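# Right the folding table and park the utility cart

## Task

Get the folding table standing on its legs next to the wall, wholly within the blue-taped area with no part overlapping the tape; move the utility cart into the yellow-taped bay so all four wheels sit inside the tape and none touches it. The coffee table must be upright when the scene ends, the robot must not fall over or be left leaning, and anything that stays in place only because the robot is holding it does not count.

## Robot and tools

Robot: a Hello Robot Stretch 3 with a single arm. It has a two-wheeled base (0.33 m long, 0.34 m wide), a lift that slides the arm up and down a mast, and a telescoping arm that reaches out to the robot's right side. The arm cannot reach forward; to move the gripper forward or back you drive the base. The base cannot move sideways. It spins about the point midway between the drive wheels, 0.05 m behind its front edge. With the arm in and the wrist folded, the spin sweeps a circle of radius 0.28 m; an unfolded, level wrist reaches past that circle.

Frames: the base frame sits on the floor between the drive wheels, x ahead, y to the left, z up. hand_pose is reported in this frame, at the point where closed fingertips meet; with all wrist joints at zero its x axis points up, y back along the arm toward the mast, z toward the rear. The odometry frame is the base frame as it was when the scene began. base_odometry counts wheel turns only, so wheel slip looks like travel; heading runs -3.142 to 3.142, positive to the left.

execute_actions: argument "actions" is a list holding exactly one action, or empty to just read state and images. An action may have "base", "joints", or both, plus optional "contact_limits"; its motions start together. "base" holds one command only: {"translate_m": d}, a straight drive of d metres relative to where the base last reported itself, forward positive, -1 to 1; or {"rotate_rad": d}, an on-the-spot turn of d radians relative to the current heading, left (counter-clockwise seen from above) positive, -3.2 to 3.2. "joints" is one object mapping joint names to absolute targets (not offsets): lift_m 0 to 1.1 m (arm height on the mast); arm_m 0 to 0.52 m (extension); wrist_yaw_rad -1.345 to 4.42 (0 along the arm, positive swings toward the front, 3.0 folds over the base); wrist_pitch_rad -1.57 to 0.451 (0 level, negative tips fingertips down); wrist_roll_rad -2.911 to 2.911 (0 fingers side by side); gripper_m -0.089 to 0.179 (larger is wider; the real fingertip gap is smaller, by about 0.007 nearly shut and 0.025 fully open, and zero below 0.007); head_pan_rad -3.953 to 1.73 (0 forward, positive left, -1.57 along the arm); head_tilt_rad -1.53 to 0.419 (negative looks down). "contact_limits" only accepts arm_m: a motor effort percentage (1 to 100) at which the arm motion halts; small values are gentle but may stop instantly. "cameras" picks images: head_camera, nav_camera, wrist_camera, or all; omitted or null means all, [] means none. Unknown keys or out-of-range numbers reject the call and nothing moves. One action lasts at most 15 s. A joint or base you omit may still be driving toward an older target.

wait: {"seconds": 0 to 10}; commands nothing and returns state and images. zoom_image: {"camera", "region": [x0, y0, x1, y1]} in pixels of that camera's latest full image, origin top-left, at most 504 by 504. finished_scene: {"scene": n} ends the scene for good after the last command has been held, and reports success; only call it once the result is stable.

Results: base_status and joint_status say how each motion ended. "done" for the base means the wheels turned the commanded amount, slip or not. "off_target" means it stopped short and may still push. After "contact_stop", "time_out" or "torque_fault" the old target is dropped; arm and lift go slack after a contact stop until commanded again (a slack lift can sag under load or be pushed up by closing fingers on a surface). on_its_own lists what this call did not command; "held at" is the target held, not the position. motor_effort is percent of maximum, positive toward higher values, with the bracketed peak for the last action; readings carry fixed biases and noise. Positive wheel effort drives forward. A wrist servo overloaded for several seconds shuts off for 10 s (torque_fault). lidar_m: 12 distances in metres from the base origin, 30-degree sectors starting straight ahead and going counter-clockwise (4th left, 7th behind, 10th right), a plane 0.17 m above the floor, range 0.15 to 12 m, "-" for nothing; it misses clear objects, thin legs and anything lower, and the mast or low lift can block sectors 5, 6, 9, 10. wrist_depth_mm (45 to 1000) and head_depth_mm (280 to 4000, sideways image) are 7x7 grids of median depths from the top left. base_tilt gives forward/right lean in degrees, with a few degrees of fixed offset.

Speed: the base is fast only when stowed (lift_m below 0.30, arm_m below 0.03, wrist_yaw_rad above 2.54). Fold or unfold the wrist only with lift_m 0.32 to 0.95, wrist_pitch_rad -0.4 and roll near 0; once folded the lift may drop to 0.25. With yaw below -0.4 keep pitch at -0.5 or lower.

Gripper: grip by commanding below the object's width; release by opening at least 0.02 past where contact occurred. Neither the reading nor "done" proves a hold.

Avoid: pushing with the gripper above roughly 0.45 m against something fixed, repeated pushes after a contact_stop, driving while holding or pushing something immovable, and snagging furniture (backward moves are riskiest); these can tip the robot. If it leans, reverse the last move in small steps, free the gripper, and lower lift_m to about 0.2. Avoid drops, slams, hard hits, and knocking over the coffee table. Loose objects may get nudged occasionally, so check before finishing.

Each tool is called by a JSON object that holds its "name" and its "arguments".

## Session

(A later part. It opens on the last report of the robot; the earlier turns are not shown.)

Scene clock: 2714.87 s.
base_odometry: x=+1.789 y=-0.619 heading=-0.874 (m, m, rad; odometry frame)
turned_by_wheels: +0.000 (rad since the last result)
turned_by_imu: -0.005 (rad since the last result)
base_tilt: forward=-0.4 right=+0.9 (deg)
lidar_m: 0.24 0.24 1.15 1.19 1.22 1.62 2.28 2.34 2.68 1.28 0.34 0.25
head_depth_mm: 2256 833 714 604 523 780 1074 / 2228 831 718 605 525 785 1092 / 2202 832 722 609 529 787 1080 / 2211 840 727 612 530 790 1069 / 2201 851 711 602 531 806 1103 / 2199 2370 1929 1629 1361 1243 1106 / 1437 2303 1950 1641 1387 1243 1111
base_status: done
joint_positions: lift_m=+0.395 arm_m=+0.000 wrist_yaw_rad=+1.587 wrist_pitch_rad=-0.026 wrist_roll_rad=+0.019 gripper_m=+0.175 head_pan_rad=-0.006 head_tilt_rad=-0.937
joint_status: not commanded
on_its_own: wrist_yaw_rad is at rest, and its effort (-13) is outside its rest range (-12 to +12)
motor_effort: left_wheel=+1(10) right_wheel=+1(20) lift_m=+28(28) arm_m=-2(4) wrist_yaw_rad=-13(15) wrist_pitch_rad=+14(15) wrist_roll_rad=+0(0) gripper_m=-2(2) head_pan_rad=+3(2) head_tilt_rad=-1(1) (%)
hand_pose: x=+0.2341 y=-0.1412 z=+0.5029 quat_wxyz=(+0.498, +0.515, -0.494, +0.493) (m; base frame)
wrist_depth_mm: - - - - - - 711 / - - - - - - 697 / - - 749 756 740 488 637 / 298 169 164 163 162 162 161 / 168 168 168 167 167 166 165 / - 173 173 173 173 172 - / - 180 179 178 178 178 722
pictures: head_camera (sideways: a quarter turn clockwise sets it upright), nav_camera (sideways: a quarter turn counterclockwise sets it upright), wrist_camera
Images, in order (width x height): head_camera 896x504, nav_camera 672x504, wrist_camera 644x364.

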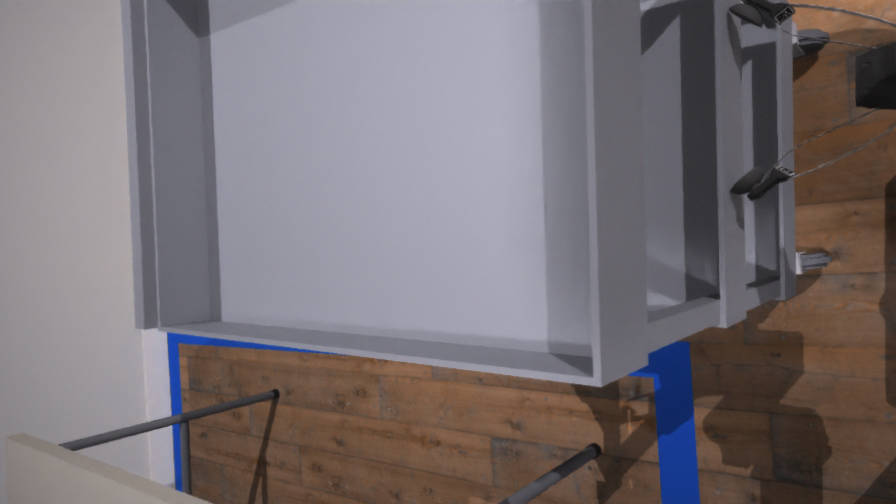

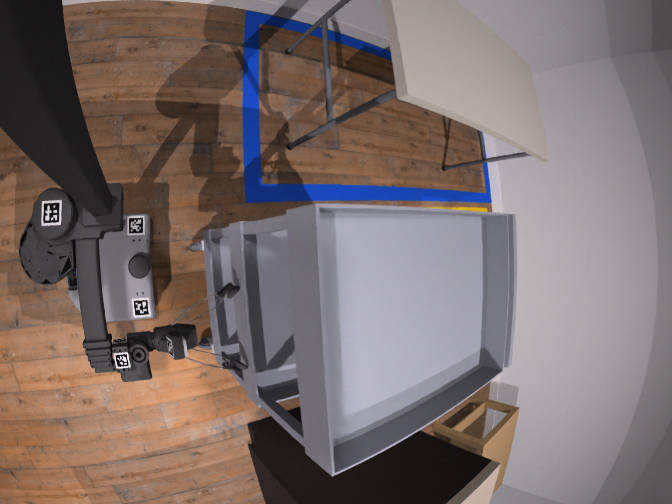

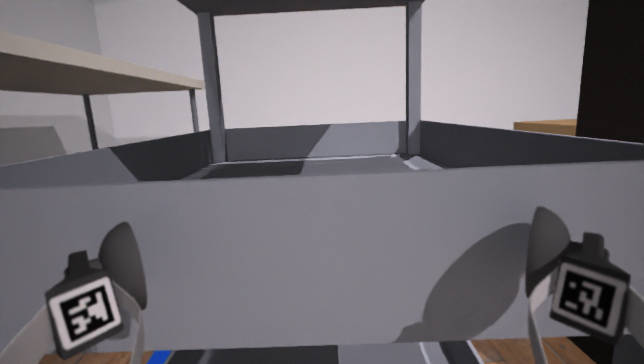

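{"name": "execute_actions", "arguments": {"actions": [{"base":{"translate_m":-0.05}}], "cameras": []}}

{"name": "execute_actions", "arguments": {"actions": [{"base":{"rotate_rad":-0.47}}], "cameras": []}}

{"name": "execute_actions", "arguments": {"actions": [{"base":{"translate_m":-0.30}}], "cameras": []}}

{"name": "execute_actions", "arguments": {"actions": [{"base":{"rotate_rad":0.335}}]}}

Scene clock: 2797.13 s.
base_odometry: x=+1.757 y=-0.580 heading=-0.874 (m, m, rad; odometry frame)
turned_by_wheels: +0.000 (rad since the last result)
turned_by_imu: +0.001 (rad since the last result)
base_tilt: forward=-0.4 right=+0.9 (deg)
lidar_m: 0.29 0.30 1.18 1.19 1.22 1.61 2.23 2.28 2.68 1.53 0.41 0.30
head_depth_mm: 2240 847 713 604 554 908 1090 / 2229 850 718 608 557 1042 1091 / 2213 857 721 609 560 1039 1096 / 2222 862 727 612 563 1032 1097 / 2197 882 710 601 566 1195 1102 / 2224 2288 1925 1631 1381 1239 1108 / 1435 2235 1950 1633 1386 1241 1113
base_status: done
joint_positions: lift_m=+0.395 arm_m=+0.000 wrist_yaw_rad=+1.573 wrist_pitch_rad=-0.026 wrist_roll_rad=+0.019 gripper_m=+0.175 head_pan_rad=-0.006 head_tilt_rad=-0.937
joint_status: not commanded
motor_effort: left_wheel=+0(4) right_wheel=+1(2) lift_m=+27(27) arm_m=-2(3) wrist_yaw_rad=-2(14) wrist_pitch_rad=+14(14) wrist_roll_rad=+0(0) gripper_m=+0(3) head_pan_rad=+2(2) head_tilt_rad=-1(2) (%)
hand_pose: x=+0.2342 y=-0.1447 z=+0.5029 quat_wxyz=(+0.502, +0.511, -0.497, +0.489) (m; base frame)
wrist_depth_mm: - - - - - - 208 / - - - - - - 211 / - - 808 795 789 - 213 / 214 213 212 211 213 212 213 / 218 215 219 219 219 219 218 / 225 226 225 225 227 227 - / - 857 644 635 597 822 259
pictures: none
No camera images: the call's "cameras" was empty. Leave "cameras" out to get every camera's image.

Scene clock: 2798.83 s.
base_odometry: x=+1.757 y=-0.580 heading=-1.344 (m, m, rad; odometry frame)
turned_by_wheels: -0.470 (rad since the last result)
turned_by_imu: -0.463 (rad since the last result)
base_tilt: forward=-0.4 right=+0.9 (deg)
lidar_m: 0.29 0.29 0.30 1.18 1.20 1.23 1.70 2.23 2.31 2.63 1.22 0.39
head_depth_mm: 914 976 1092 1188 1356 1217 1091 / 1032 1126 1138 617 875 1216 1092 / 2360 2251 700 610 876 1128 1097 / 2585 840 726 614 835 1051 1103 / 2407 877 731 616 546 808 1071 / 2302 872 735 620 520 783 1091 / 2215 855 740 621 537 635 1112
base_status: done
joint_positions: lift_m=+0.395 arm_m=+0.000 wrist_yaw_rad=+1.572 wrist_pitch_rad=-0.026 wrist_roll_rad=+0.019 gripper_m=+0.175 head_pan_rad=-0.006 head_tilt_rad=-0.937
joint_status: not commanded
motor_effort: left_wheel=+3(6) right_wheel=-2(3) lift_m=+27(27) arm_m=-3(2) wrist_yaw_rad=-2(2) wrist_pitch_rad=+14(14) wrist_roll_rad=+0(0) gripper_m=+0(0) head_pan_rad=+2(2) head_tilt_rad=-1(1) (%)
hand_pose: x=+0.2342 y=-0.1448 z=+0.5029 quat_wxyz=(+0.502, +0.511, -0.497, +0.489) (m; base frame)
wrist_depth_mm: - - - 916 736 568 591 / - - - - 755 581 620 / - - 825 496 771 587 643 / 235 257 284 322 806 607 683 / 236 261 290 344 841 643 760 / 239 811 838 - 853 657 - / 656 656 655 601 827 710 787
pictures: none
No camera images: the call's "cameras" was empty. Leave "cameras" out to get every camera's image.

Scene clock: 2802.90 s.
base_odometry: x=+1.689 y=-0.288 heading=-1.343 (m, m, rad; odometry frame)
turned_by_wheels: +0.000 (rad since the last result)
turned_by_imu: +0.001 (rad since the last result)
base_tilt: forward=-0.3 right=+0.9 (deg)
lidar_m: 0.56 0.55 1.01 1.08 1.05 1.08 1.49 1.97 2.05 2.78 2.21 1.07
head_depth_mm: 1067 1174 1322 1521 1378 1213 1089 / 1202 1235 1423 1563 1384 1218 1090 / 2524 857 1102 1084 1336 1223 1095 / 2666 893 743 1043 1304 1227 1099 / 1076 898 710 1023 1235 1233 1098 / 1059 904 689 1023 1352 1233 1107 / 1041 912 780 1603 1406 1241 1109
base_status: done
joint_positions: lift_m=+0.395 arm_m=+0.000 wrist_yaw_rad=+1.572 wrist_pitch_rad=-0.025 wrist_roll_rad=+0.019 gripper_m=+0.175 head_pan_rad=-0.006 head_tilt_rad=-0.937
joint_status: not commanded
motor_effort: left_wheel=+2(3) right_wheel=-1(4) lift_m=+28(28) arm_m=-3(2) wrist_yaw_rad=-2(2) wrist_pitch_rad=+14(14) wrist_roll_rad=+0(0) gripper_m=-1(0) head_pan_rad=+3(2) head_tilt_rad=-1(1) (%)
hand_pose: x=+0.2342 y=-0.1448 z=+0.5029 quat_wxyz=(+0.502, +0.511, -0.497, +0.489) (m; base frame)
wrist_depth_mm: 659 726 760 - 920 836 - / - - - - 952 884 - / - - - 623 - 914 - / 452 485 552 - - 964 - / - - - - - 961 - / - 856 846 835 - - - / 934 643 599 684 860 833 770
pictures: none
No camera images: the call's "cameras" was empty. Leave "cameras" out to get every camera's image.

Scene clock: 2804.37 s.
base_odometry: x=+1.689 y=-0.288 heading=-1.009 (m, m, rad; odometry frame)
turned_by_wheels: +0.335 (rad since the last result)
turned_by_imu: +0.331 (rad since the last result)
base_tilt: forward=-0.4 right=+1.0 (deg)
lidar_m: 0.55 1.01 1.16 1.04 1.05 1.27 1.97 1.98 2.40 2.71 1.07 0.60
head_depth_mm: 1045 870 771 1026 1300 1211 1091 / 1054 877 711 1031 1293 1220 1093 / 1052 886 714 1016 1273 1229 1093 / 1047 889 698 938 1280 1225 1101 / 2359 2206 1873 1625 1398 1236 1104 / 2427 2379 1935 1625 1405 1239 1105 / 2301 2305 1933 1601 1408 1243 1113
base_status: done
joint_positions: lift_m=+0.395 arm_m=+0.000 wrist_yaw_rad=+1.572 wrist_pitch_rad=-0.025 wrist_roll_rad=+0.019 gripper_m=+0.175 head_pan_rad=-0.006 head_tilt_rad=-0.937
joint_status: not commanded
motor_effort: left_wheel=-1(3) right_wheel=+2(4) lift_m=+27(27) arm_m=-3(2) wrist_yaw_rad=-2(2) wrist_pitch_rad=+14(14) wrist_roll_rad=+0(0) gripper_m=+0(1) head_pan_rad=+3(3) head_tilt_rad=-1(1) (%)
hand_pose: x=+0.2342 y=-0.1449 z=+0.5029 quat_wxyz=(+0.502, +0.511, -0.498, +0.489) (m; base frame)
wrist_depth_mm: - - 786 813 - 888 729 / 938 - - - - 891 735 / - - 479 - 514 919 752 / - - 483 500 523 930 747 / - - - - - - 745 / - - 843 833 763 - - / 915 870 649 559 575 784 785
pictures: head_camera (sideways: a quarter turn clockwise sets it upright), nav_camera (sideways: a quarter turn counterclockwise sets it upright), wrist_camera
Images, in order (width x height): head_camera 896x504, nav_camera 672x504, wrist_camera 644x364.

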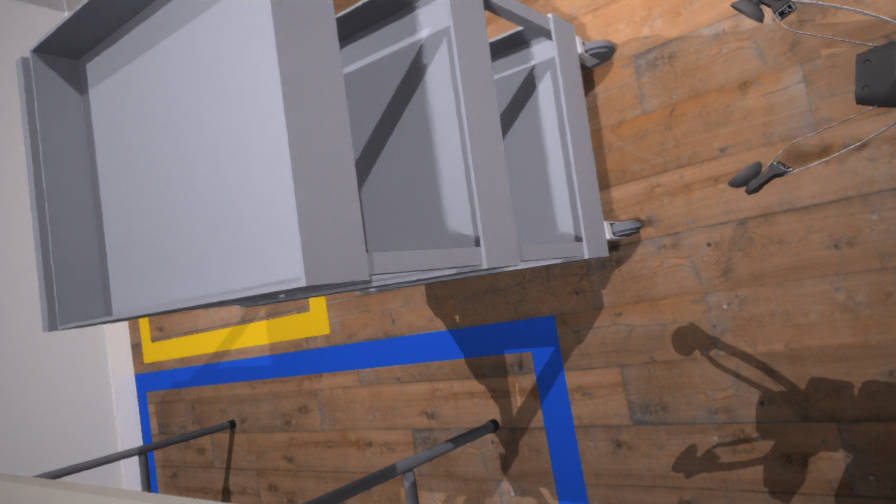

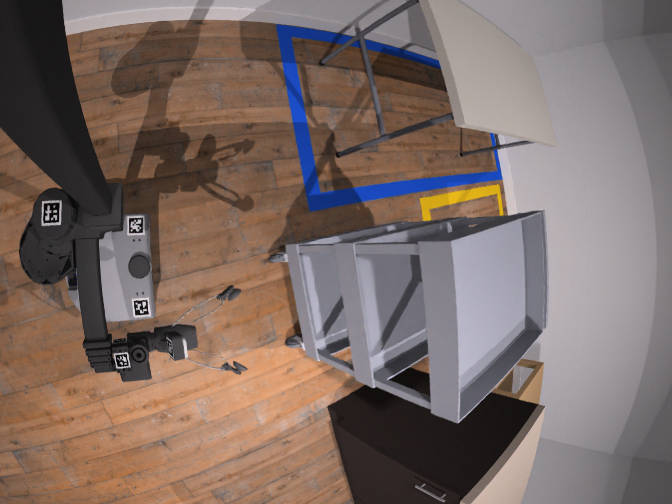

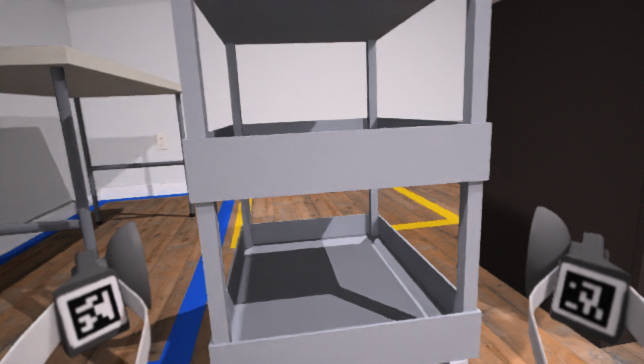

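{"name": "execute_actions", "arguments": {"actions": [{"base":{"translate_m":0.45}}]}}

Scene clock: 2815.90 s.
base_odometry: x=+1.929 y=-0.669 heading=-1.009 (m, m, rad; odometry frame)
turned_by_wheels: +0.000 (rad since the last result)
turned_by_imu: +0.001 (rad since the last result)
base_tilt: forward=-0.4 right=+0.9 (deg)
lidar_m: 0.23 0.23 0.64 1.12 1.13 1.37 2.41 2.42 2.90 2.44 0.37 0.25
head_depth_mm: 2228 840 714 604 533 794 1079 / 2175 848 719 606 526 797 1089 / 2152 839 722 610 527 788 1079 / 2117 841 727 613 530 775 1066 / 2089 841 729 603 522 1176 1101 / 2047 2267 1918 1619 1406 1238 1105 / 2014 2233 1925 1640 1404 1221 1110
base_status: done
joint_positions: lift_m=+0.395 arm_m=+0.000 wrist_yaw_rad=+1.589 wrist_pitch_rad=-0.026 wrist_roll_rad=+0.019 gripper_m=+0.175 head_pan_rad=-0.006 head_tilt_rad=-0.937
joint_status: not commanded
on_its_own: wrist_yaw_rad is at rest, and its effort (-16) is outside its rest range (-12 to +12)
motor_effort: left_wheel=+1(8) right_wheel=+1(14) lift_m=+27(27) arm_m=-2(2) wrist_yaw_rad=-16(27) wrist_pitch_rad=+14(15) wrist_roll_rad=+0(0) gripper_m=-2(2) head_pan_rad=+2(2) head_tilt_rad=-1(1) (%)
hand_pose: x=+0.2341 y=-0.1406 z=+0.5027 quat_wxyz=(+0.498, +0.516, -0.493, +0.493) (m; base frame)
wrist_depth_mm: - - - - - - 658 / - - - - - - 671 / - - 744 747 734 462 628 / 287 167 171 174 178 182 187 / 166 169 173 178 183 187 194 / - 175 179 184 190 193 - / - 180 185 587 588 808 736
pictures: head_camera (sideways: a quarter turn clockwise sets it upright), nav_camera (sideways: a quarter turn counterclockwise sets it upright), wrist_camera
Images, in order (width x height): head_camera 896x504, nav_camera 672x504, wrist_camera 644x364.

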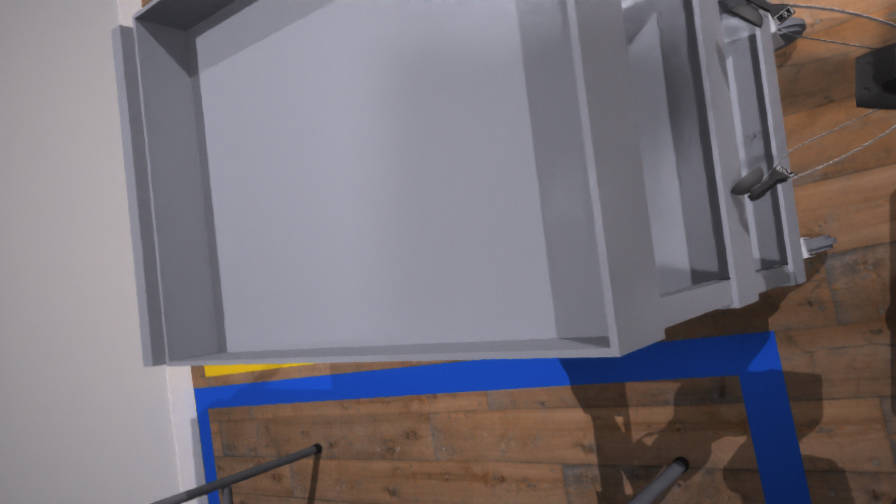

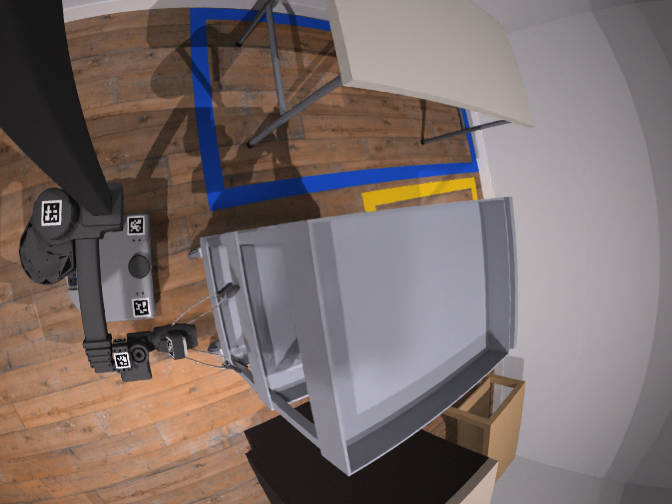

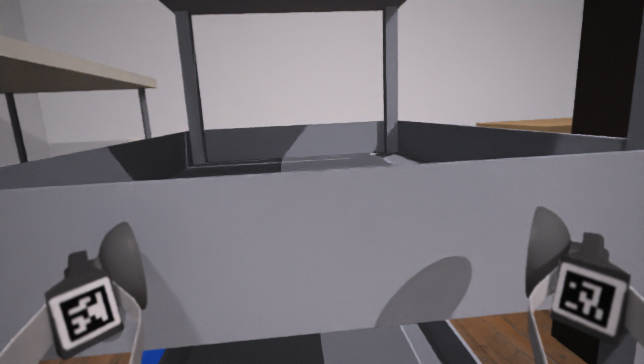

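{"name": "execute_actions", "arguments": {"actions": [{"base":{"translate_m":0.2}}]}}

Scene clock: 2823.83 s.
base_odometry: x=+2.035 y=-0.838 heading=-1.009 (m, m, rad; odometry frame)
turned_by_wheels: +0.000 (rad since the last result)
turned_by_imu: +0.001 (rad since the last result)
base_tilt: forward=-0.3 right=+1.0 (deg)
lidar_m: 0.23 0.23 0.52 0.97 1.16 1.41 2.60 2.62 2.86 0.77 0.37 0.24
head_depth_mm: 2067 826 713 604 532 795 1081 / 2001 847 718 607 525 798 1089 / 1981 835 722 610 529 775 1082 / 1940 838 727 613 530 776 1066 / 1909 836 732 616 533 687 1086 / 1867 847 776 605 524 1196 1110 / 1841 2128 1891 1634 1417 1240 1111
base_status: done
joint_positions: lift_m=+0.395 arm_m=+0.000 wrist_yaw_rad=+1.635 wrist_pitch_rad=-0.026 wrist_roll_rad=+0.019 gripper_m=+0.175 head_pan_rad=-0.006 head_tilt_rad=-0.937
joint_status: not commanded
on_its_own: wrist_yaw_rad is held at +1.620, not at your +1.570, by its stall guard, which is not easing now
motor_effort: left_wheel=+1(7) right_wheel=+2(7) lift_m=+28(27) arm_m=-2(2) wrist_yaw_rad=-12(35) wrist_pitch_rad=+14(14) wrist_roll_rad=+0(0) gripper_m=-2(3) head_pan_rad=+3(2) head_tilt_rad=-1(1) (%)
hand_pose: x=+0.2336 y=-0.1288 z=+0.5027 quat_wxyz=(+0.486, +0.527, -0.481, +0.505) (m; base frame)
wrist_depth_mm: - - - - - - - / - - - - - - - / - - 752 748 730 - 248 / 321 167 168 169 170 173 175 / 167 169 171 173 175 178 181 / - 175 176 178 181 184 - / - 180 184 579 551 799 222
pictures: head_camera (sideways: a quarter turn clockwise sets it upright), nav_camera (sideways: a quarter turn counterclockwise sets it upright), wrist_camera
Images, in order (width x height): head_camera 896x504, nav_camera 672x504, wrist_camera 644x364.

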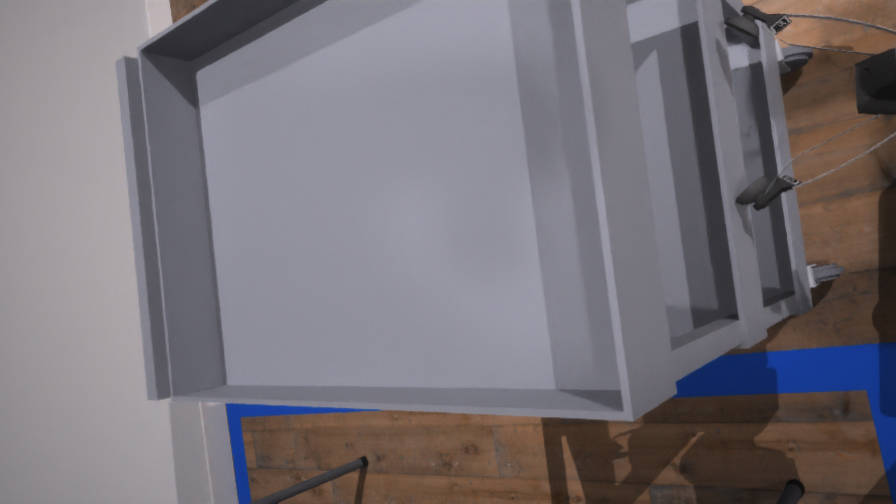

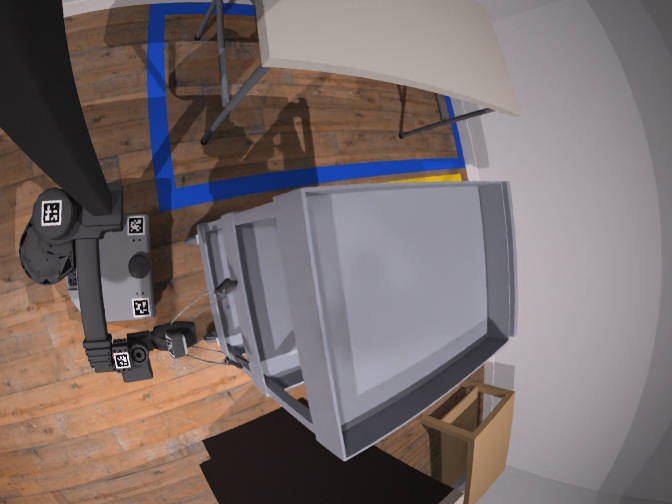

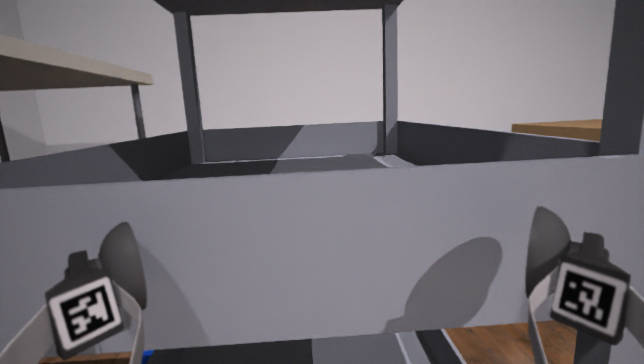

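{"name": "execute_actions", "arguments": {"actions": [{"base":{"translate_m":-0.07},"joints":{"wrist_yaw_rad":1.57}}], "cameras": []}}

{"name": "execute_actions", "arguments": {"actions": [{"joints":{"arm_m":0.21,"gripper_m":0.0,"wrist_yaw_rad":1.57}}], "cameras": []}}

{"name": "execute_actions", "arguments": {"actions": [{"base":{"translate_m":0.16},"joints":{"head_pan_rad":-0.5,"head_tilt_rad":-1.1}}]}}

Scene clock: 2945.83 s.
base_odometry: x=+1.998 y=-0.779 heading=-1.009 (m, m, rad; odometry frame)
turned_by_wheels: +0.000 (rad since the last result)
turned_by_imu: +0.001 (rad since the last result)
base_tilt: forward=-0.3 right=+0.9 (deg)
lidar_m: 0.29 0.30 0.56 0.98 1.15 1.39 2.54 2.55 2.87 0.79 0.79 0.32
head_depth_mm: 2118 822 714 604 838 1061 1090 / 1997 877 718 606 826 1074 1092 / 1983 867 723 610 828 1055 1095 / 1969 864 727 612 547 984 1099 / 1932 866 730 616 565 976 1101 / 1925 2080 754 633 1327 1233 1107 / 1899 2171 1934 1632 1410 1242 1110
base_status: done
joint_positions: lift_m=+0.395 arm_m=+0.000 wrist_yaw_rad=+1.573 wrist_pitch_rad=-0.026 wrist_roll_rad=+0.019 gripper_m=+0.175 head_pan_rad=-0.006 head_tilt_rad=-0.937
joint_status: all done
motor_effort: left_wheel=+0(4) right_wheel=+1(2) lift_m=+27(27) arm_m=-2(2) wrist_yaw_rad=-2(11) wrist_pitch_rad=+14(14) wrist_roll_rad=+0(0) gripper_m=+0(3) head_pan_rad=+2(2) head_tilt_rad=-1(1) (%)
hand_pose: x=+0.2342 y=-0.1447 z=+0.5029 quat_wxyz=(+0.502, +0.511, -0.497, +0.489) (m; base frame)
wrist_depth_mm: - - - - - 263 - / - - - - - 267 - / - - 787 797 662 257 - / 221 227 233 240 248 256 625 / 227 232 240 246 255 263 631 / 235 242 746 747 - 303 - / - 674 646 651 648 533 707
pictures: none
No camera images: the call's "cameras" was empty. Leave "cameras" out to get every camera's image.

Scene clock: 2948.63 s.
base_odometry: x=+1.998 y=-0.779 heading=-1.009 (m, m, rad; odometry frame)
turned_by_wheels: +0.000 (rad since the last result)
turned_by_imu: +0.001 (rad since the last result)
base_tilt: forward=-0.3 right=+0.9 (deg)
lidar_m: 0.29 0.30 0.56 0.98 1.15 1.39 2.54 2.55 2.87 0.79 0.79 0.32
head_depth_mm: 2115 820 712 604 838 1094 1089 / 2000 875 717 606 826 1074 1091 / 1986 867 723 611 829 1063 1094 / 1964 864 727 613 548 987 1098 / 1942 870 732 616 565 1030 1105 / 1927 2088 755 634 1335 1239 1108 / 1894 2171 1925 1636 1410 1241 1110
base_status: not commanded
joint_positions: lift_m=+0.395 arm_m=+0.210 wrist_yaw_rad=+1.571 wrist_pitch_rad=-0.026 wrist_roll_rad=+0.019 gripper_m=+0.000 head_pan_rad=-0.006 head_tilt_rad=-0.937
joint_status: all done
motor_effort: left_wheel=-1(1) right_wheel=+1(1) lift_m=+28(27) arm_m=+5(6) wrist_yaw_rad=-1(4) wrist_pitch_rad=+14(14) wrist_roll_rad=+0(0) gripper_m=-2(95) head_pan_rad=+2(2) head_tilt_rad=-2(1) (%)
hand_pose: x=+0.2342 y=-0.3546 z=+0.5029 quat_wxyz=(+0.502, +0.511, -0.498, +0.489) (m; base frame)
wrist_depth_mm: - 747 657 - - 566 418 / - - - - - 580 426 / - - 813 - - 597 435 / 246 251 257 - - 603 441 / 250 258 264 - - 614 448 / 699 780 801 - - 621 447 / 648 668 635 811 844 637 454
pictures: none
No camera images: the call's "cameras" was empty. Leave "cameras" out to get every camera's image.

Scene clock: 2951.30 s.
base_odometry: x=+2.083 y=-0.914 heading=-1.009 (m, m, rad; odometry frame)
turned_by_wheels: +0.000 (rad since the last result)
turned_by_imu: +0.000 (rad since the last result)
base_tilt: forward=-0.3 right=+0.9 (deg)
lidar_m: - 0.15 0.17 0.95 1.18 1.43 2.69 2.71 2.83 0.76 0.22 0.15
head_depth_mm: 2033 1833 1033 544 1278 1174 1092 / 1955 1847 581 544 816 1177 1099 / 2014 1865 609 546 513 1151 - / 2119 678 618 548 493 777 1111 / 2137 711 621 551 494 689 1078 / 752 717 625 553 496 458 1082 / 735 721 627 555 498 452 1084
base_status: done
joint_positions: lift_m=+0.395 arm_m=+0.210 wrist_yaw_rad=+1.571 wrist_pitch_rad=-0.026 wrist_roll_rad=+0.019 gripper_m=+0.000 head_pan_rad=-0.493 head_tilt_rad=-1.086
joint_status: all done
motor_effort: left_wheel=-1(3) right_wheel=+1(3) lift_m=+27(27) arm_m=+5(5) wrist_yaw_rad=-1(1) wrist_pitch_rad=+14(14) wrist_roll_rad=+0(0) gripper_m=-3(3) head_pan_rad=-3(27) head_tilt_rad=-5(15) (%)
hand_pose: x=+0.2342 y=-0.3546 z=+0.5029 quat_wxyz=(+0.502, +0.511, -0.498, +0.489) (m; base frame)
wrist_depth_mm: - 96 - - - - 393 / - 99 - - - - 397 / 645 102 644 - - - 401 / 596 105 182 - - - 406 / 347 102 124 - - - 411 / 102 104 108 - - - 425 / 105 108 111 840 849 824 423
pictures: head_camera (sideways: a quarter turn clockwise sets it upright), nav_camera (sideways: a quarter turn counterclockwise sets it upright), wrist_camera
Images, in order (width x height): head_camera 896x504, nav_camera 672x504, wrist_camera 644x364.

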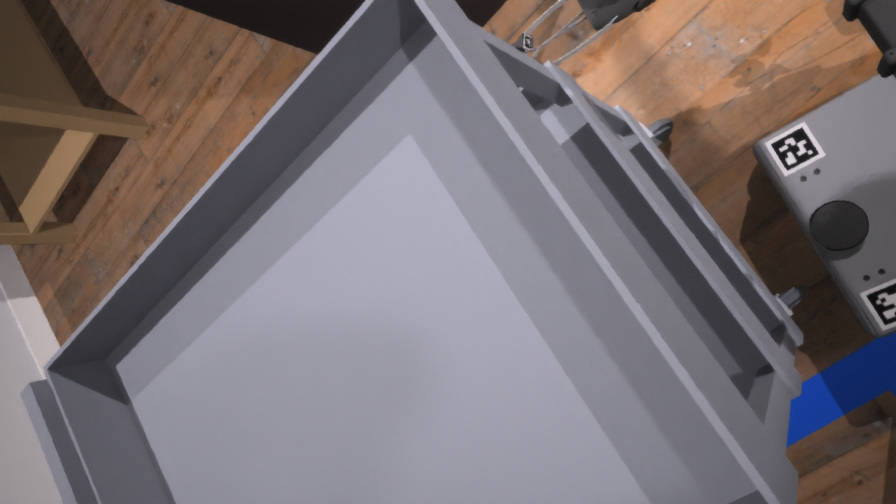

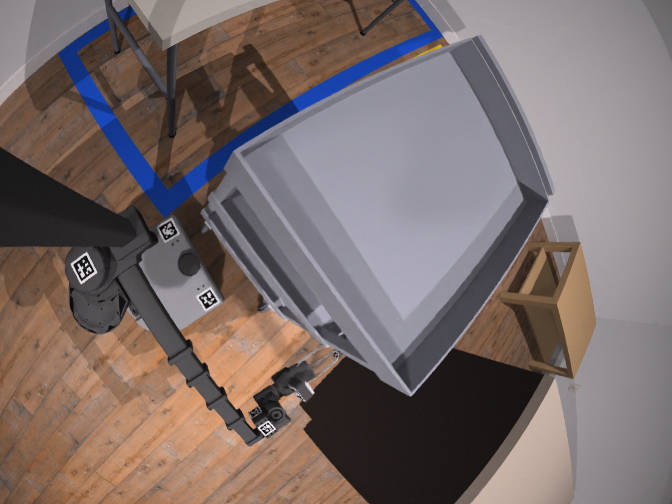

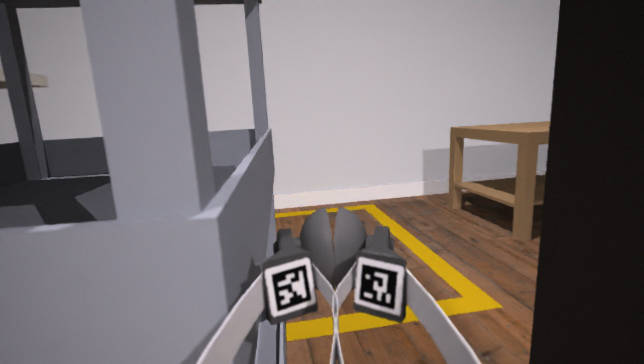

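{"name": "execute_actions", "arguments": {"actions": [{"joints":{"arm_m":0.12},"contact_limits":{"arm_m":40}}]}}

Scene clock: 3007.47 s.
base_odometry: x=+2.083 y=-0.914 heading=-1.009 (m, m, rad; odometry frame)
turned_by_wheels: +0.000 (rad since the last result)
turned_by_imu: +0.001 (rad since the last result)
base_tilt: forward=-0.4 right=+0.9 (deg)
lidar_m: 0.19 0.19 0.26 0.96 1.18 1.43 2.70 2.71 2.84 0.76 0.26 0.19
head_depth_mm: 2043 1838 1138 1331 1293 1142 1090 / 1961 1845 1618 520 1250 1173 1104 / 2042 1857 583 546 796 1162 - / 2131 673 618 548 516 1073 1116 / 2154 699 621 551 502 781 1102 / 767 716 624 553 497 754 1079 / 744 720 628 555 499 621 1085
base_status: not commanded
joint_positions: lift_m=+0.395 arm_m=+0.121 wrist_yaw_rad=+1.551 wrist_pitch_rad=-0.026 wrist_roll_rad=+0.019 gripper_m=+0.000 head_pan_rad=-0.493 head_tilt_rad=-1.086
joint_status: all done
on_its_own: wrist_yaw_rad is at rest, and its effort (+15) is outside its rest range (-12 to +12)
motor_effort: left_wheel=-2(6) right_wheel=+2(10) lift_m=+27(27) arm_m=-8(13) wrist_yaw_rad=+15(36) wrist_pitch_rad=+14(14) wrist_roll_rad=+0(0) gripper_m=-4(7) head_pan_rad=-3(3) head_tilt_rad=-5(5) (%)
contact_limits: arm_m 40 (drawing in: default 32, maximum 52; extending or still: default 44, maximum 72)
hand_pose: x=+0.2341 y=-0.2705 z=+0.5029 quat_wxyz=(+0.507, +0.506, -0.503, +0.484) (m; base frame)
wrist_depth_mm: - 105 121 - - - - / - - 117 - - - - / - 687 114 - - - - / 542 482 115 - - - 485 / 112 112 112 306 - - 490 / 114 115 116 - - - 495 / 118 119 120 796 837 824 500
pictures: head_camera (sideways: a quarter turn clockwise sets it upright), nav_camera (sideways: a quarter turn counterclockwise sets it upright), wrist_camera
Images, in order (width x height): head_camera 896x504, nav_camera 672x504, wrist_camera 644x364.

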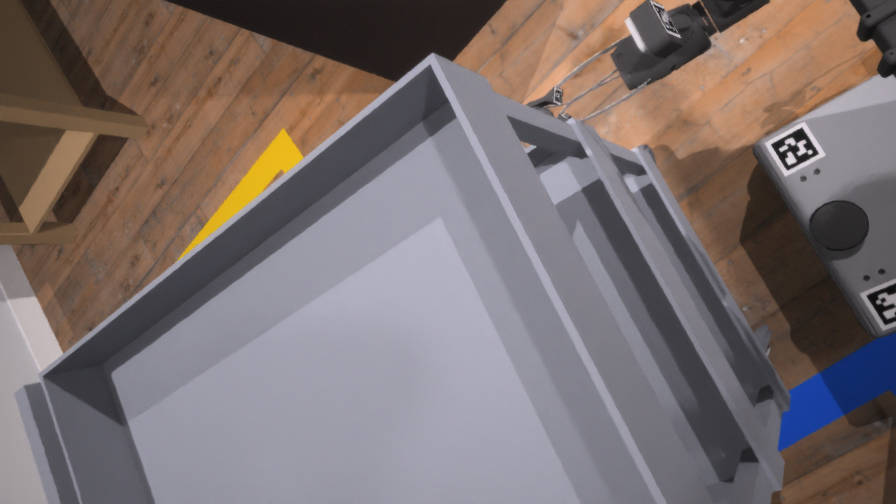

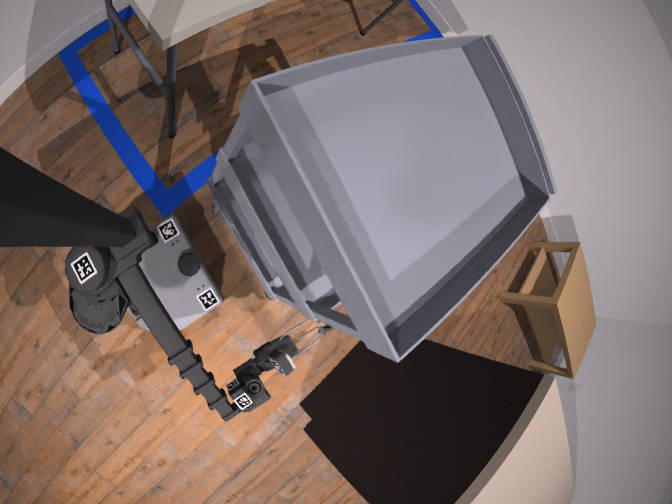

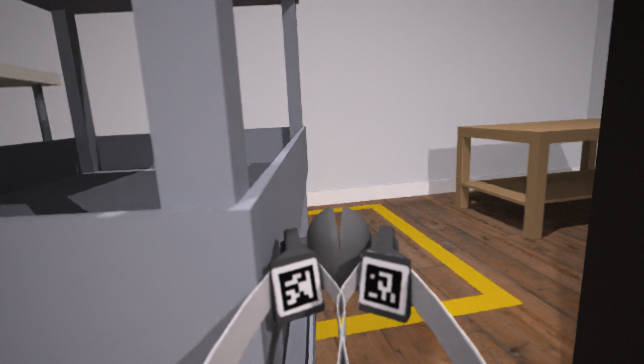

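{"name": "execute_actions", "arguments": {"actions": [{"joints":{"arm_m":0.02},"contact_limits":{"arm_m":40}}]}}

Scene clock: 3024.57 s.
base_odometry: x=+2.083 y=-0.914 heading=-1.009 (m, m, rad; odometry frame)
turned_by_wheels: +0.000 (rad since the last result)
turned_by_imu: +0.001 (rad since the last result)
base_tilt: forward=-0.3 right=+0.9 (deg)
lidar_m: 0.21 0.23 0.35 0.96 1.18 1.43 2.69 2.70 2.84 0.76 0.76 0.21
head_depth_mm: 2043 1838 1140 1335 1288 1180 - / 1951 1847 1617 1435 1293 1204 - / 2021 1868 1628 1392 1247 1169 - / 2129 1872 608 547 788 1136 1111 / 2166 698 621 551 517 1063 1102 / 767 715 625 553 511 785 1093 / 752 721 627 556 500 775 1097
base_status: not commanded
joint_positions: lift_m=+0.395 arm_m=+0.021 wrist_yaw_rad=+1.513 wrist_pitch_rad=-0.026 wrist_roll_rad=+0.019 gripper_m=+0.000 head_pan_rad=-0.493 head_tilt_rad=-1.086
joint_status: all done
on_its_own: wrist_yaw_rad is held at +1.529, not at your +1.570, by its stall guard, which is not easing now; wrist_yaw_rad is at rest, and its effort (+13) is outside its rest range (-12 to +12)
motor_effort: left_wheel=-2(3) right_wheel=+3(4) lift_m=+28(27) arm_m=-7(9) wrist_yaw_rad=+13(23) wrist_pitch_rad=+14(14) wrist_roll_rad=+0(0) gripper_m=-4(4) head_pan_rad=-3(3) head_tilt_rad=-5(5) (%)
contact_limits: arm_m 40 (drawing in: default 32, maximum 52; extending or still: default 44, maximum 72)
hand_pose: x=+0.2337 y=-0.1804 z=+0.5029 quat_wxyz=(+0.516, +0.496, -0.512, +0.474) (m; base frame)
wrist_depth_mm: - 609 121 - - - - / - 690 120 - - - - / - 701 118 - - - - / 507 484 121 390 - - - / 121 119 118 209 - - - / 127 124 121 - - - - / 131 128 126 651 867 842 785
pictures: head_camera (sideways: a quarter turn clockwise sets it upright), nav_camera (sideways: a quarter turn counterclockwise sets it upright), wrist_camera
Images, in order (width x height): head_camera 896x504, nav_camera 672x504, wrist_camera 644x364.

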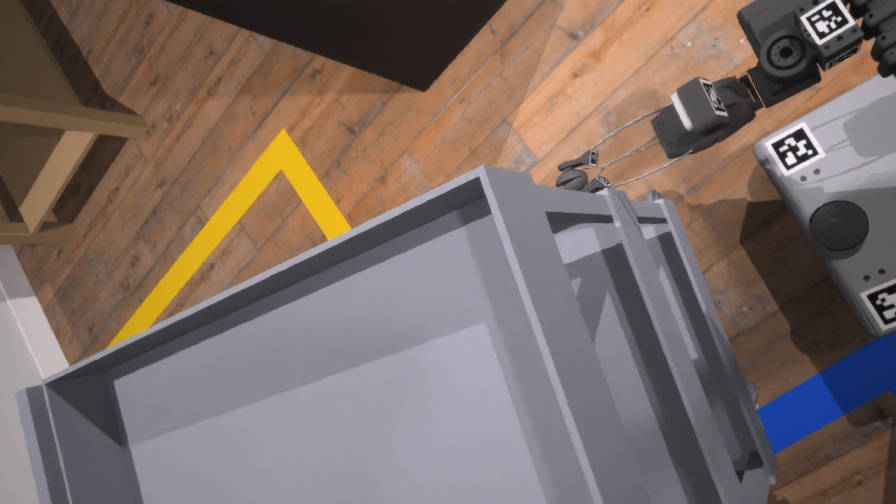

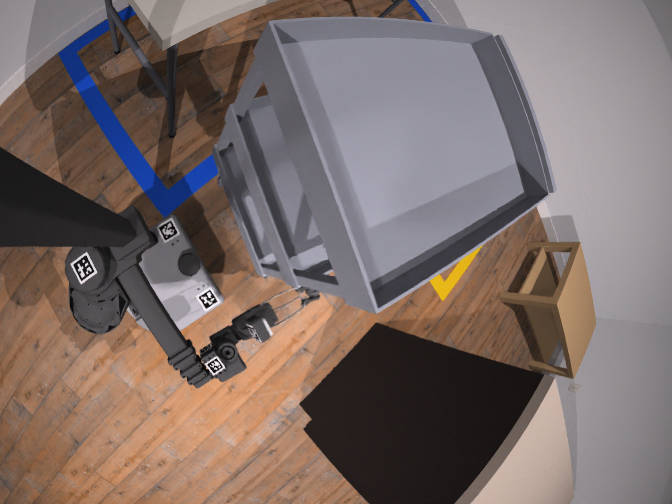

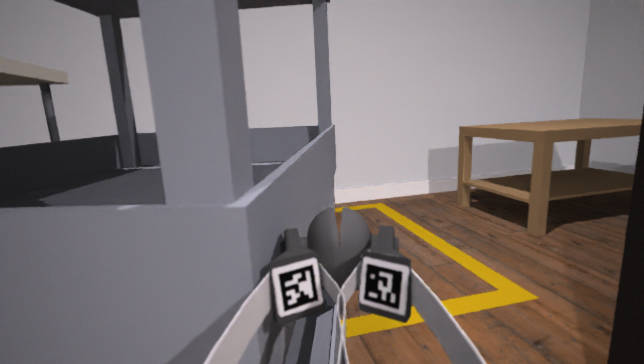

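{"name": "execute_actions", "arguments": {"actions": [{"joints":{"arm_m":0.05,"wrist_yaw_rad":1.57}}], "cameras": []}}

{"name": "execute_actions", "arguments": {"actions": [{"base":{"translate_m":-0.15}}], "cameras": []}}

{"name": "execute_actions", "arguments": {"actions": [{"base":{"rotate_rad":-1.09},"joints":{"arm_m":0.0,"gripper_m":0.175,"head_pan_rad":0,"head_tilt_rad":-0.94}}], "cameras": []}}

{"name": "execute_actions", "arguments": {"actions": [{"base":{"translate_m":-0.247}}], "cameras": []}}

{"name": "execute_actions", "arguments": {"actions": [{"base":{"rotate_rad":0.99}}]}}

Scene clock: 3062.93 s.
base_odometry: x=+2.083 y=-0.914 heading=-1.009 (m, m, rad; odometry frame)
turned_by_wheels: +0.000 (rad since the last result)
turned_by_imu: +0.001 (rad since the last result)
base_tilt: forward=-0.3 right=+0.9 (deg)
lidar_m: 0.21 0.23 0.35 0.96 1.18 1.43 2.69 2.71 2.83 0.76 0.76 0.21
head_depth_mm: 2043 1836 1135 1339 1283 1182 1063 / 1949 1853 1615 1431 1297 1147 1104 / 2030 1859 1627 1415 1243 1178 - / 2118 1867 607 545 739 1141 1117 / 2153 697 621 550 517 1064 1101 / 770 717 624 553 511 785 1095 / 751 720 627 555 499 777 1094
base_status: not commanded
joint_positions: lift_m=+0.395 arm_m=+0.050 wrist_yaw_rad=+1.567 wrist_pitch_rad=-0.026 wrist_roll_rad=+0.019 gripper_m=+0.000 head_pan_rad=-0.493 head_tilt_rad=-1.086
joint_status: all done
motor_effort: left_wheel=-1(2) right_wheel=+2(4) lift_m=+27(27) arm_m=+6(6) wrist_yaw_rad=+2(23) wrist_pitch_rad=+14(14) wrist_roll_rad=+0(0) gripper_m=-2(5) head_pan_rad=-3(3) head_tilt_rad=-5(5) (%)
hand_pose: x=+0.2342 y=-0.1955 z=+0.5029 quat_wxyz=(+0.503, +0.510, -0.499, +0.488) (m; base frame)
wrist_depth_mm: - 112 - - - - - / - 115 - - - - - / - 119 737 - - - - / 511 122 166 406 - - - / 124 120 150 273 - - - / 129 125 137 - - - - / 134 129 137 667 833 833 816
pictures: none
No camera images: the call's "cameras" was empty. Leave "cameras" out to get every camera's image.

Scene clock: 3065.50 s.
base_odometry: x=+2.003 y=-0.787 heading=-1.009 (m, m, rad; odometry frame)
turned_by_wheels: +0.000 (rad since the last result)
turned_by_imu: +0.001 (rad since the last result)
base_tilt: forward=-0.3 right=+1.0 (deg)
lidar_m: 0.36 0.39 0.55 0.98 1.15 1.40 2.55 2.57 2.87 0.79 0.79 0.36
head_depth_mm: 878 984 1149 1370 1286 1190 1065 / 2046 1856 1407 1434 1294 1149 1103 / 2021 1860 1630 1451 1309 1182 - / 2133 1863 1638 1406 1254 1184 1113 / 2194 1850 610 893 1126 1187 1101 / 839 715 624 880 868 1176 1094 / 821 720 627 556 858 1169 1101
base_status: done
joint_positions: lift_m=+0.395 arm_m=+0.050 wrist_yaw_rad=+1.568 wrist_pitch_rad=-0.026 wrist_roll_rad=+0.019 gripper_m=+0.000 head_pan_rad=-0.493 head_tilt_rad=-1.087
joint_status: not commanded
motor_effort: left_wheel=+0(4) right_wheel=+1(1) lift_m=+27(28) arm_m=+6(5) wrist_yaw_rad=+1(1) wrist_pitch_rad=+14(14) wrist_roll_rad=+0(0) gripper_m=-3(3) head_pan_rad=-3(3) head_tilt_rad=-5(5) (%)
hand_pose: x=+0.2342 y=-0.1955 z=+0.5029 quat_wxyz=(+0.503, +0.510, -0.499, +0.488) (m; base frame)
wrist_depth_mm: - 752 268 - - - 574 / - - - - - - 579 / - 874 861 - - - 592 / 290 279 270 547 - - 596 / 300 292 277 825 - - 599 / - 843 813 - - - 604 / 820 659 621 658 827 825 614
pictures: none
No camera images: the call's "cameras" was empty. Leave "cameras" out to get every camera's image.

Scene clock: 3068.17 s.
base_odometry: x=+2.003 y=-0.787 heading=-2.099 (m, m, rad; odometry frame)
turned_by_wheels: -1.090 (rad since the last result)
turned_by_imu: -1.074 (rad since the last result)
base_tilt: forward=-0.3 right=+0.9 (deg)
lidar_m: 0.78 0.36 0.36 0.38 1.31 0.98 1.15 1.36 2.46 2.55 2.94 0.79
head_depth_mm: 841 2058 1862 1578 1372 1213 1091 / 848 781 931 1491 1387 1214 1104 / 854 809 970 1214 1385 1220 1095 / 862 839 1014 1282 1390 1227 1099 / 870 873 1063 1361 1389 1229 1102 / 880 906 1129 1562 1407 1232 1090 / 2019 2179 1930 1630 1409 759 980
base_status: done
joint_positions: lift_m=+0.395 arm_m=+0.000 wrist_yaw_rad=+1.568 wrist_pitch_rad=-0.026 wrist_roll_rad=+0.019 gripper_m=+0.175 head_pan_rad=-0.007 head_tilt_rad=-0.942
joint_status: all done
motor_effort: left_wheel=+3(5) right_wheel=-2(4) lift_m=+28(28) arm_m=-5(5) wrist_yaw_rad=+1(2) wrist_pitch_rad=+14(14) wrist_roll_rad=+0(0) gripper_m=+0(96) head_pan_rad=+3(26) head_tilt_rad=+1(11) (%)
hand_pose: x=+0.2342 y=-0.1461 z=+0.5029 quat_wxyz=(+0.503, +0.510, -0.499, +0.488) (m; base frame)
wrist_depth_mm: - 745 681 631 - - - / - 771 714 643 - - - / - 819 729 670 - - - / - 836 771 694 - - - / - 889 788 726 - - - / - 894 812 747 - - - / 910 848 838 786 848 831 777
pictures: none
No camera images: the call's "cameras" was empty. Leave "cameras" out to get every camera's image.

Scene clock: 3071.70 s.
base_odometry: x=+2.128 y=-0.574 heading=-2.099 (m, m, rad; odometry frame)
turned_by_wheels: +0.000 (rad since the last result)
turned_by_imu: +0.001 (rad since the last result)
base_tilt: forward=-0.3 right=+0.9 (deg)
lidar_m: 1.03 0.51 0.50 0.49 0.81 0.92 0.92 1.08 1.96 2.48 2.93 2.82
head_depth_mm: 2341 2279 1869 1584 1373 1212 1091 / 918 1060 1737 1587 1374 1218 1107 / 933 1062 1277 1533 1385 1220 1091 / 964 1103 1331 1568 1397 1226 1096 / 988 1148 1401 1598 1397 1230 1100 / 1007 1228 1824 1621 1171 1216 1105 / 2276 2293 1924 964 909 1117 1107
base_status: done
joint_positions: lift_m=+0.395 arm_m=+0.000 wrist_yaw_rad=+1.568 wrist_pitch_rad=-0.026 wrist_roll_rad=+0.019 gripper_m=+0.175 head_pan_rad=-0.007 head_tilt_rad=-0.941
joint_status: not commanded
motor_effort: left_wheel=+3(3) right_wheel=-1(4) lift_m=+27(28) arm_m=-6(6) wrist_yaw_rad=+2(2) wrist_pitch_rad=+14(14) wrist_roll_rad=+0(0) gripper_m=+1(0) head_pan_rad=+3(3) head_tilt_rad=+0(0) (%)
hand_pose: x=+0.2342 y=-0.1461 z=+0.5029 quat_wxyz=(+0.503, +0.510, -0.499, +0.488) (m; base frame)
wrist_depth_mm: - - 928 869 - - - / - - 961 896 - - - / - - - 906 - - - / - - - 946 - - - / - - - - - - - / 705 - - - - - - / - 890 889 867 843 823 778
pictures: none
No camera images: the call's "cameras" was empty. Leave "cameras" out to get every camera's image.

Scene clock: 3074.20 s.
base_odometry: x=+2.128 y=-0.574 heading=-1.109 (m, m, rad; odometry frame)
turned_by_wheels: +0.990 (rad since the last result)
turned_by_imu: +0.976 (rad since the last result)
base_tilt: forward=-0.3 right=+0.9 (deg)
lidar_m: 0.50 0.49 0.81 0.92 0.92 1.04 1.77 2.48 2.82 2.84 1.03 0.51
head_depth_mm: 988 863 709 960 1150 1213 1087 / 995 872 715 982 1159 1215 1105 / 1005 877 719 985 1173 1222 1093 / 1014 884 722 989 1209 1224 1098 / 1998 863 692 975 1342 1225 1103 / 2005 2217 1922 1622 1403 1212 1105 / 1912 2122 1784 744 1357 1224 1113
base_status: done
joint_positions: lift_m=+0.395 arm_m=+0.000 wrist_yaw_rad=+1.568 wrist_pitch_rad=-0.026 wrist_roll_rad=+0.019 gripper_m=+0.175 head_pan_rad=-0.007 head_tilt_rad=-0.941
joint_status: not commanded
motor_effort: left_wheel=-1(5) right_wheel=+2(4) lift_m=+27(27) arm_m=-5(6) wrist_yaw_rad=+1(2) wrist_pitch_rad=+14(14) wrist_roll_rad=+0(0) gripper_m=+1(0) head_pan_rad=+2(3) head_tilt_rad=+0(0) (%)
hand_pose: x=+0.2342 y=-0.1461 z=+0.5029 quat_wxyz=(+0.503, +0.510, -0.499, +0.488) (m; base frame)
wrist_depth_mm: 687 - 777 816 850 - - / - - - - - - - / - 611 958 - 415 - 799 / - 432 427 422 415 - 815 / - - - - - - 789 / - - 838 829 721 - - / 924 598 645 643 600 836 782
pictures: head_camera (sideways: a quarter turn clockwise sets it upright), nav_camera (sideways: a quarter turn counterclockwise sets it upright), wrist_camera
Images, in order (width x height): head_camera 896x504, nav_camera 672x504, wrist_camera 644x364.

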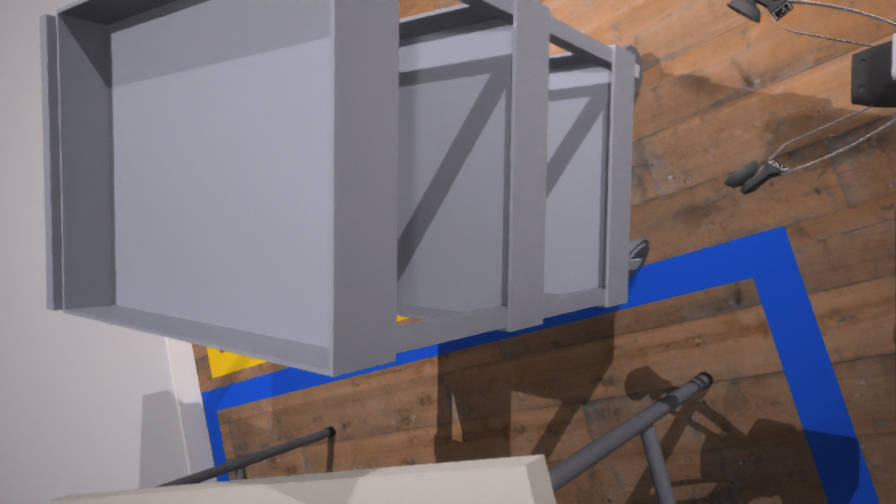

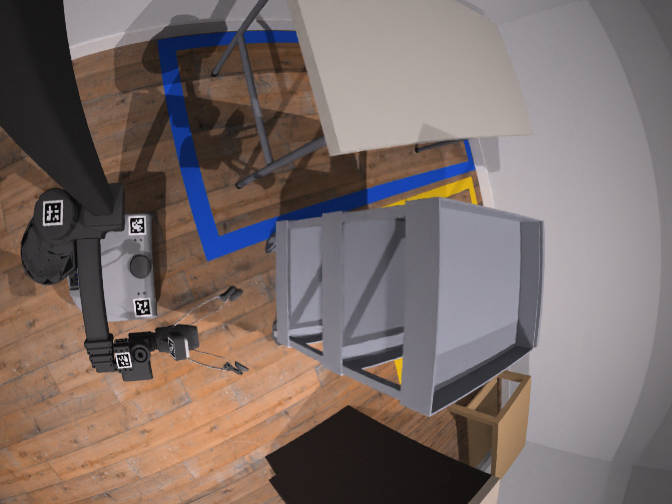

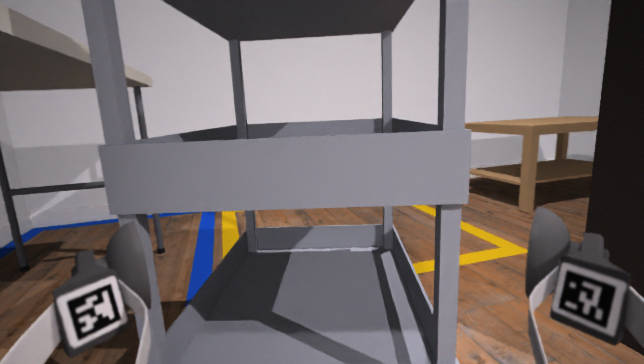

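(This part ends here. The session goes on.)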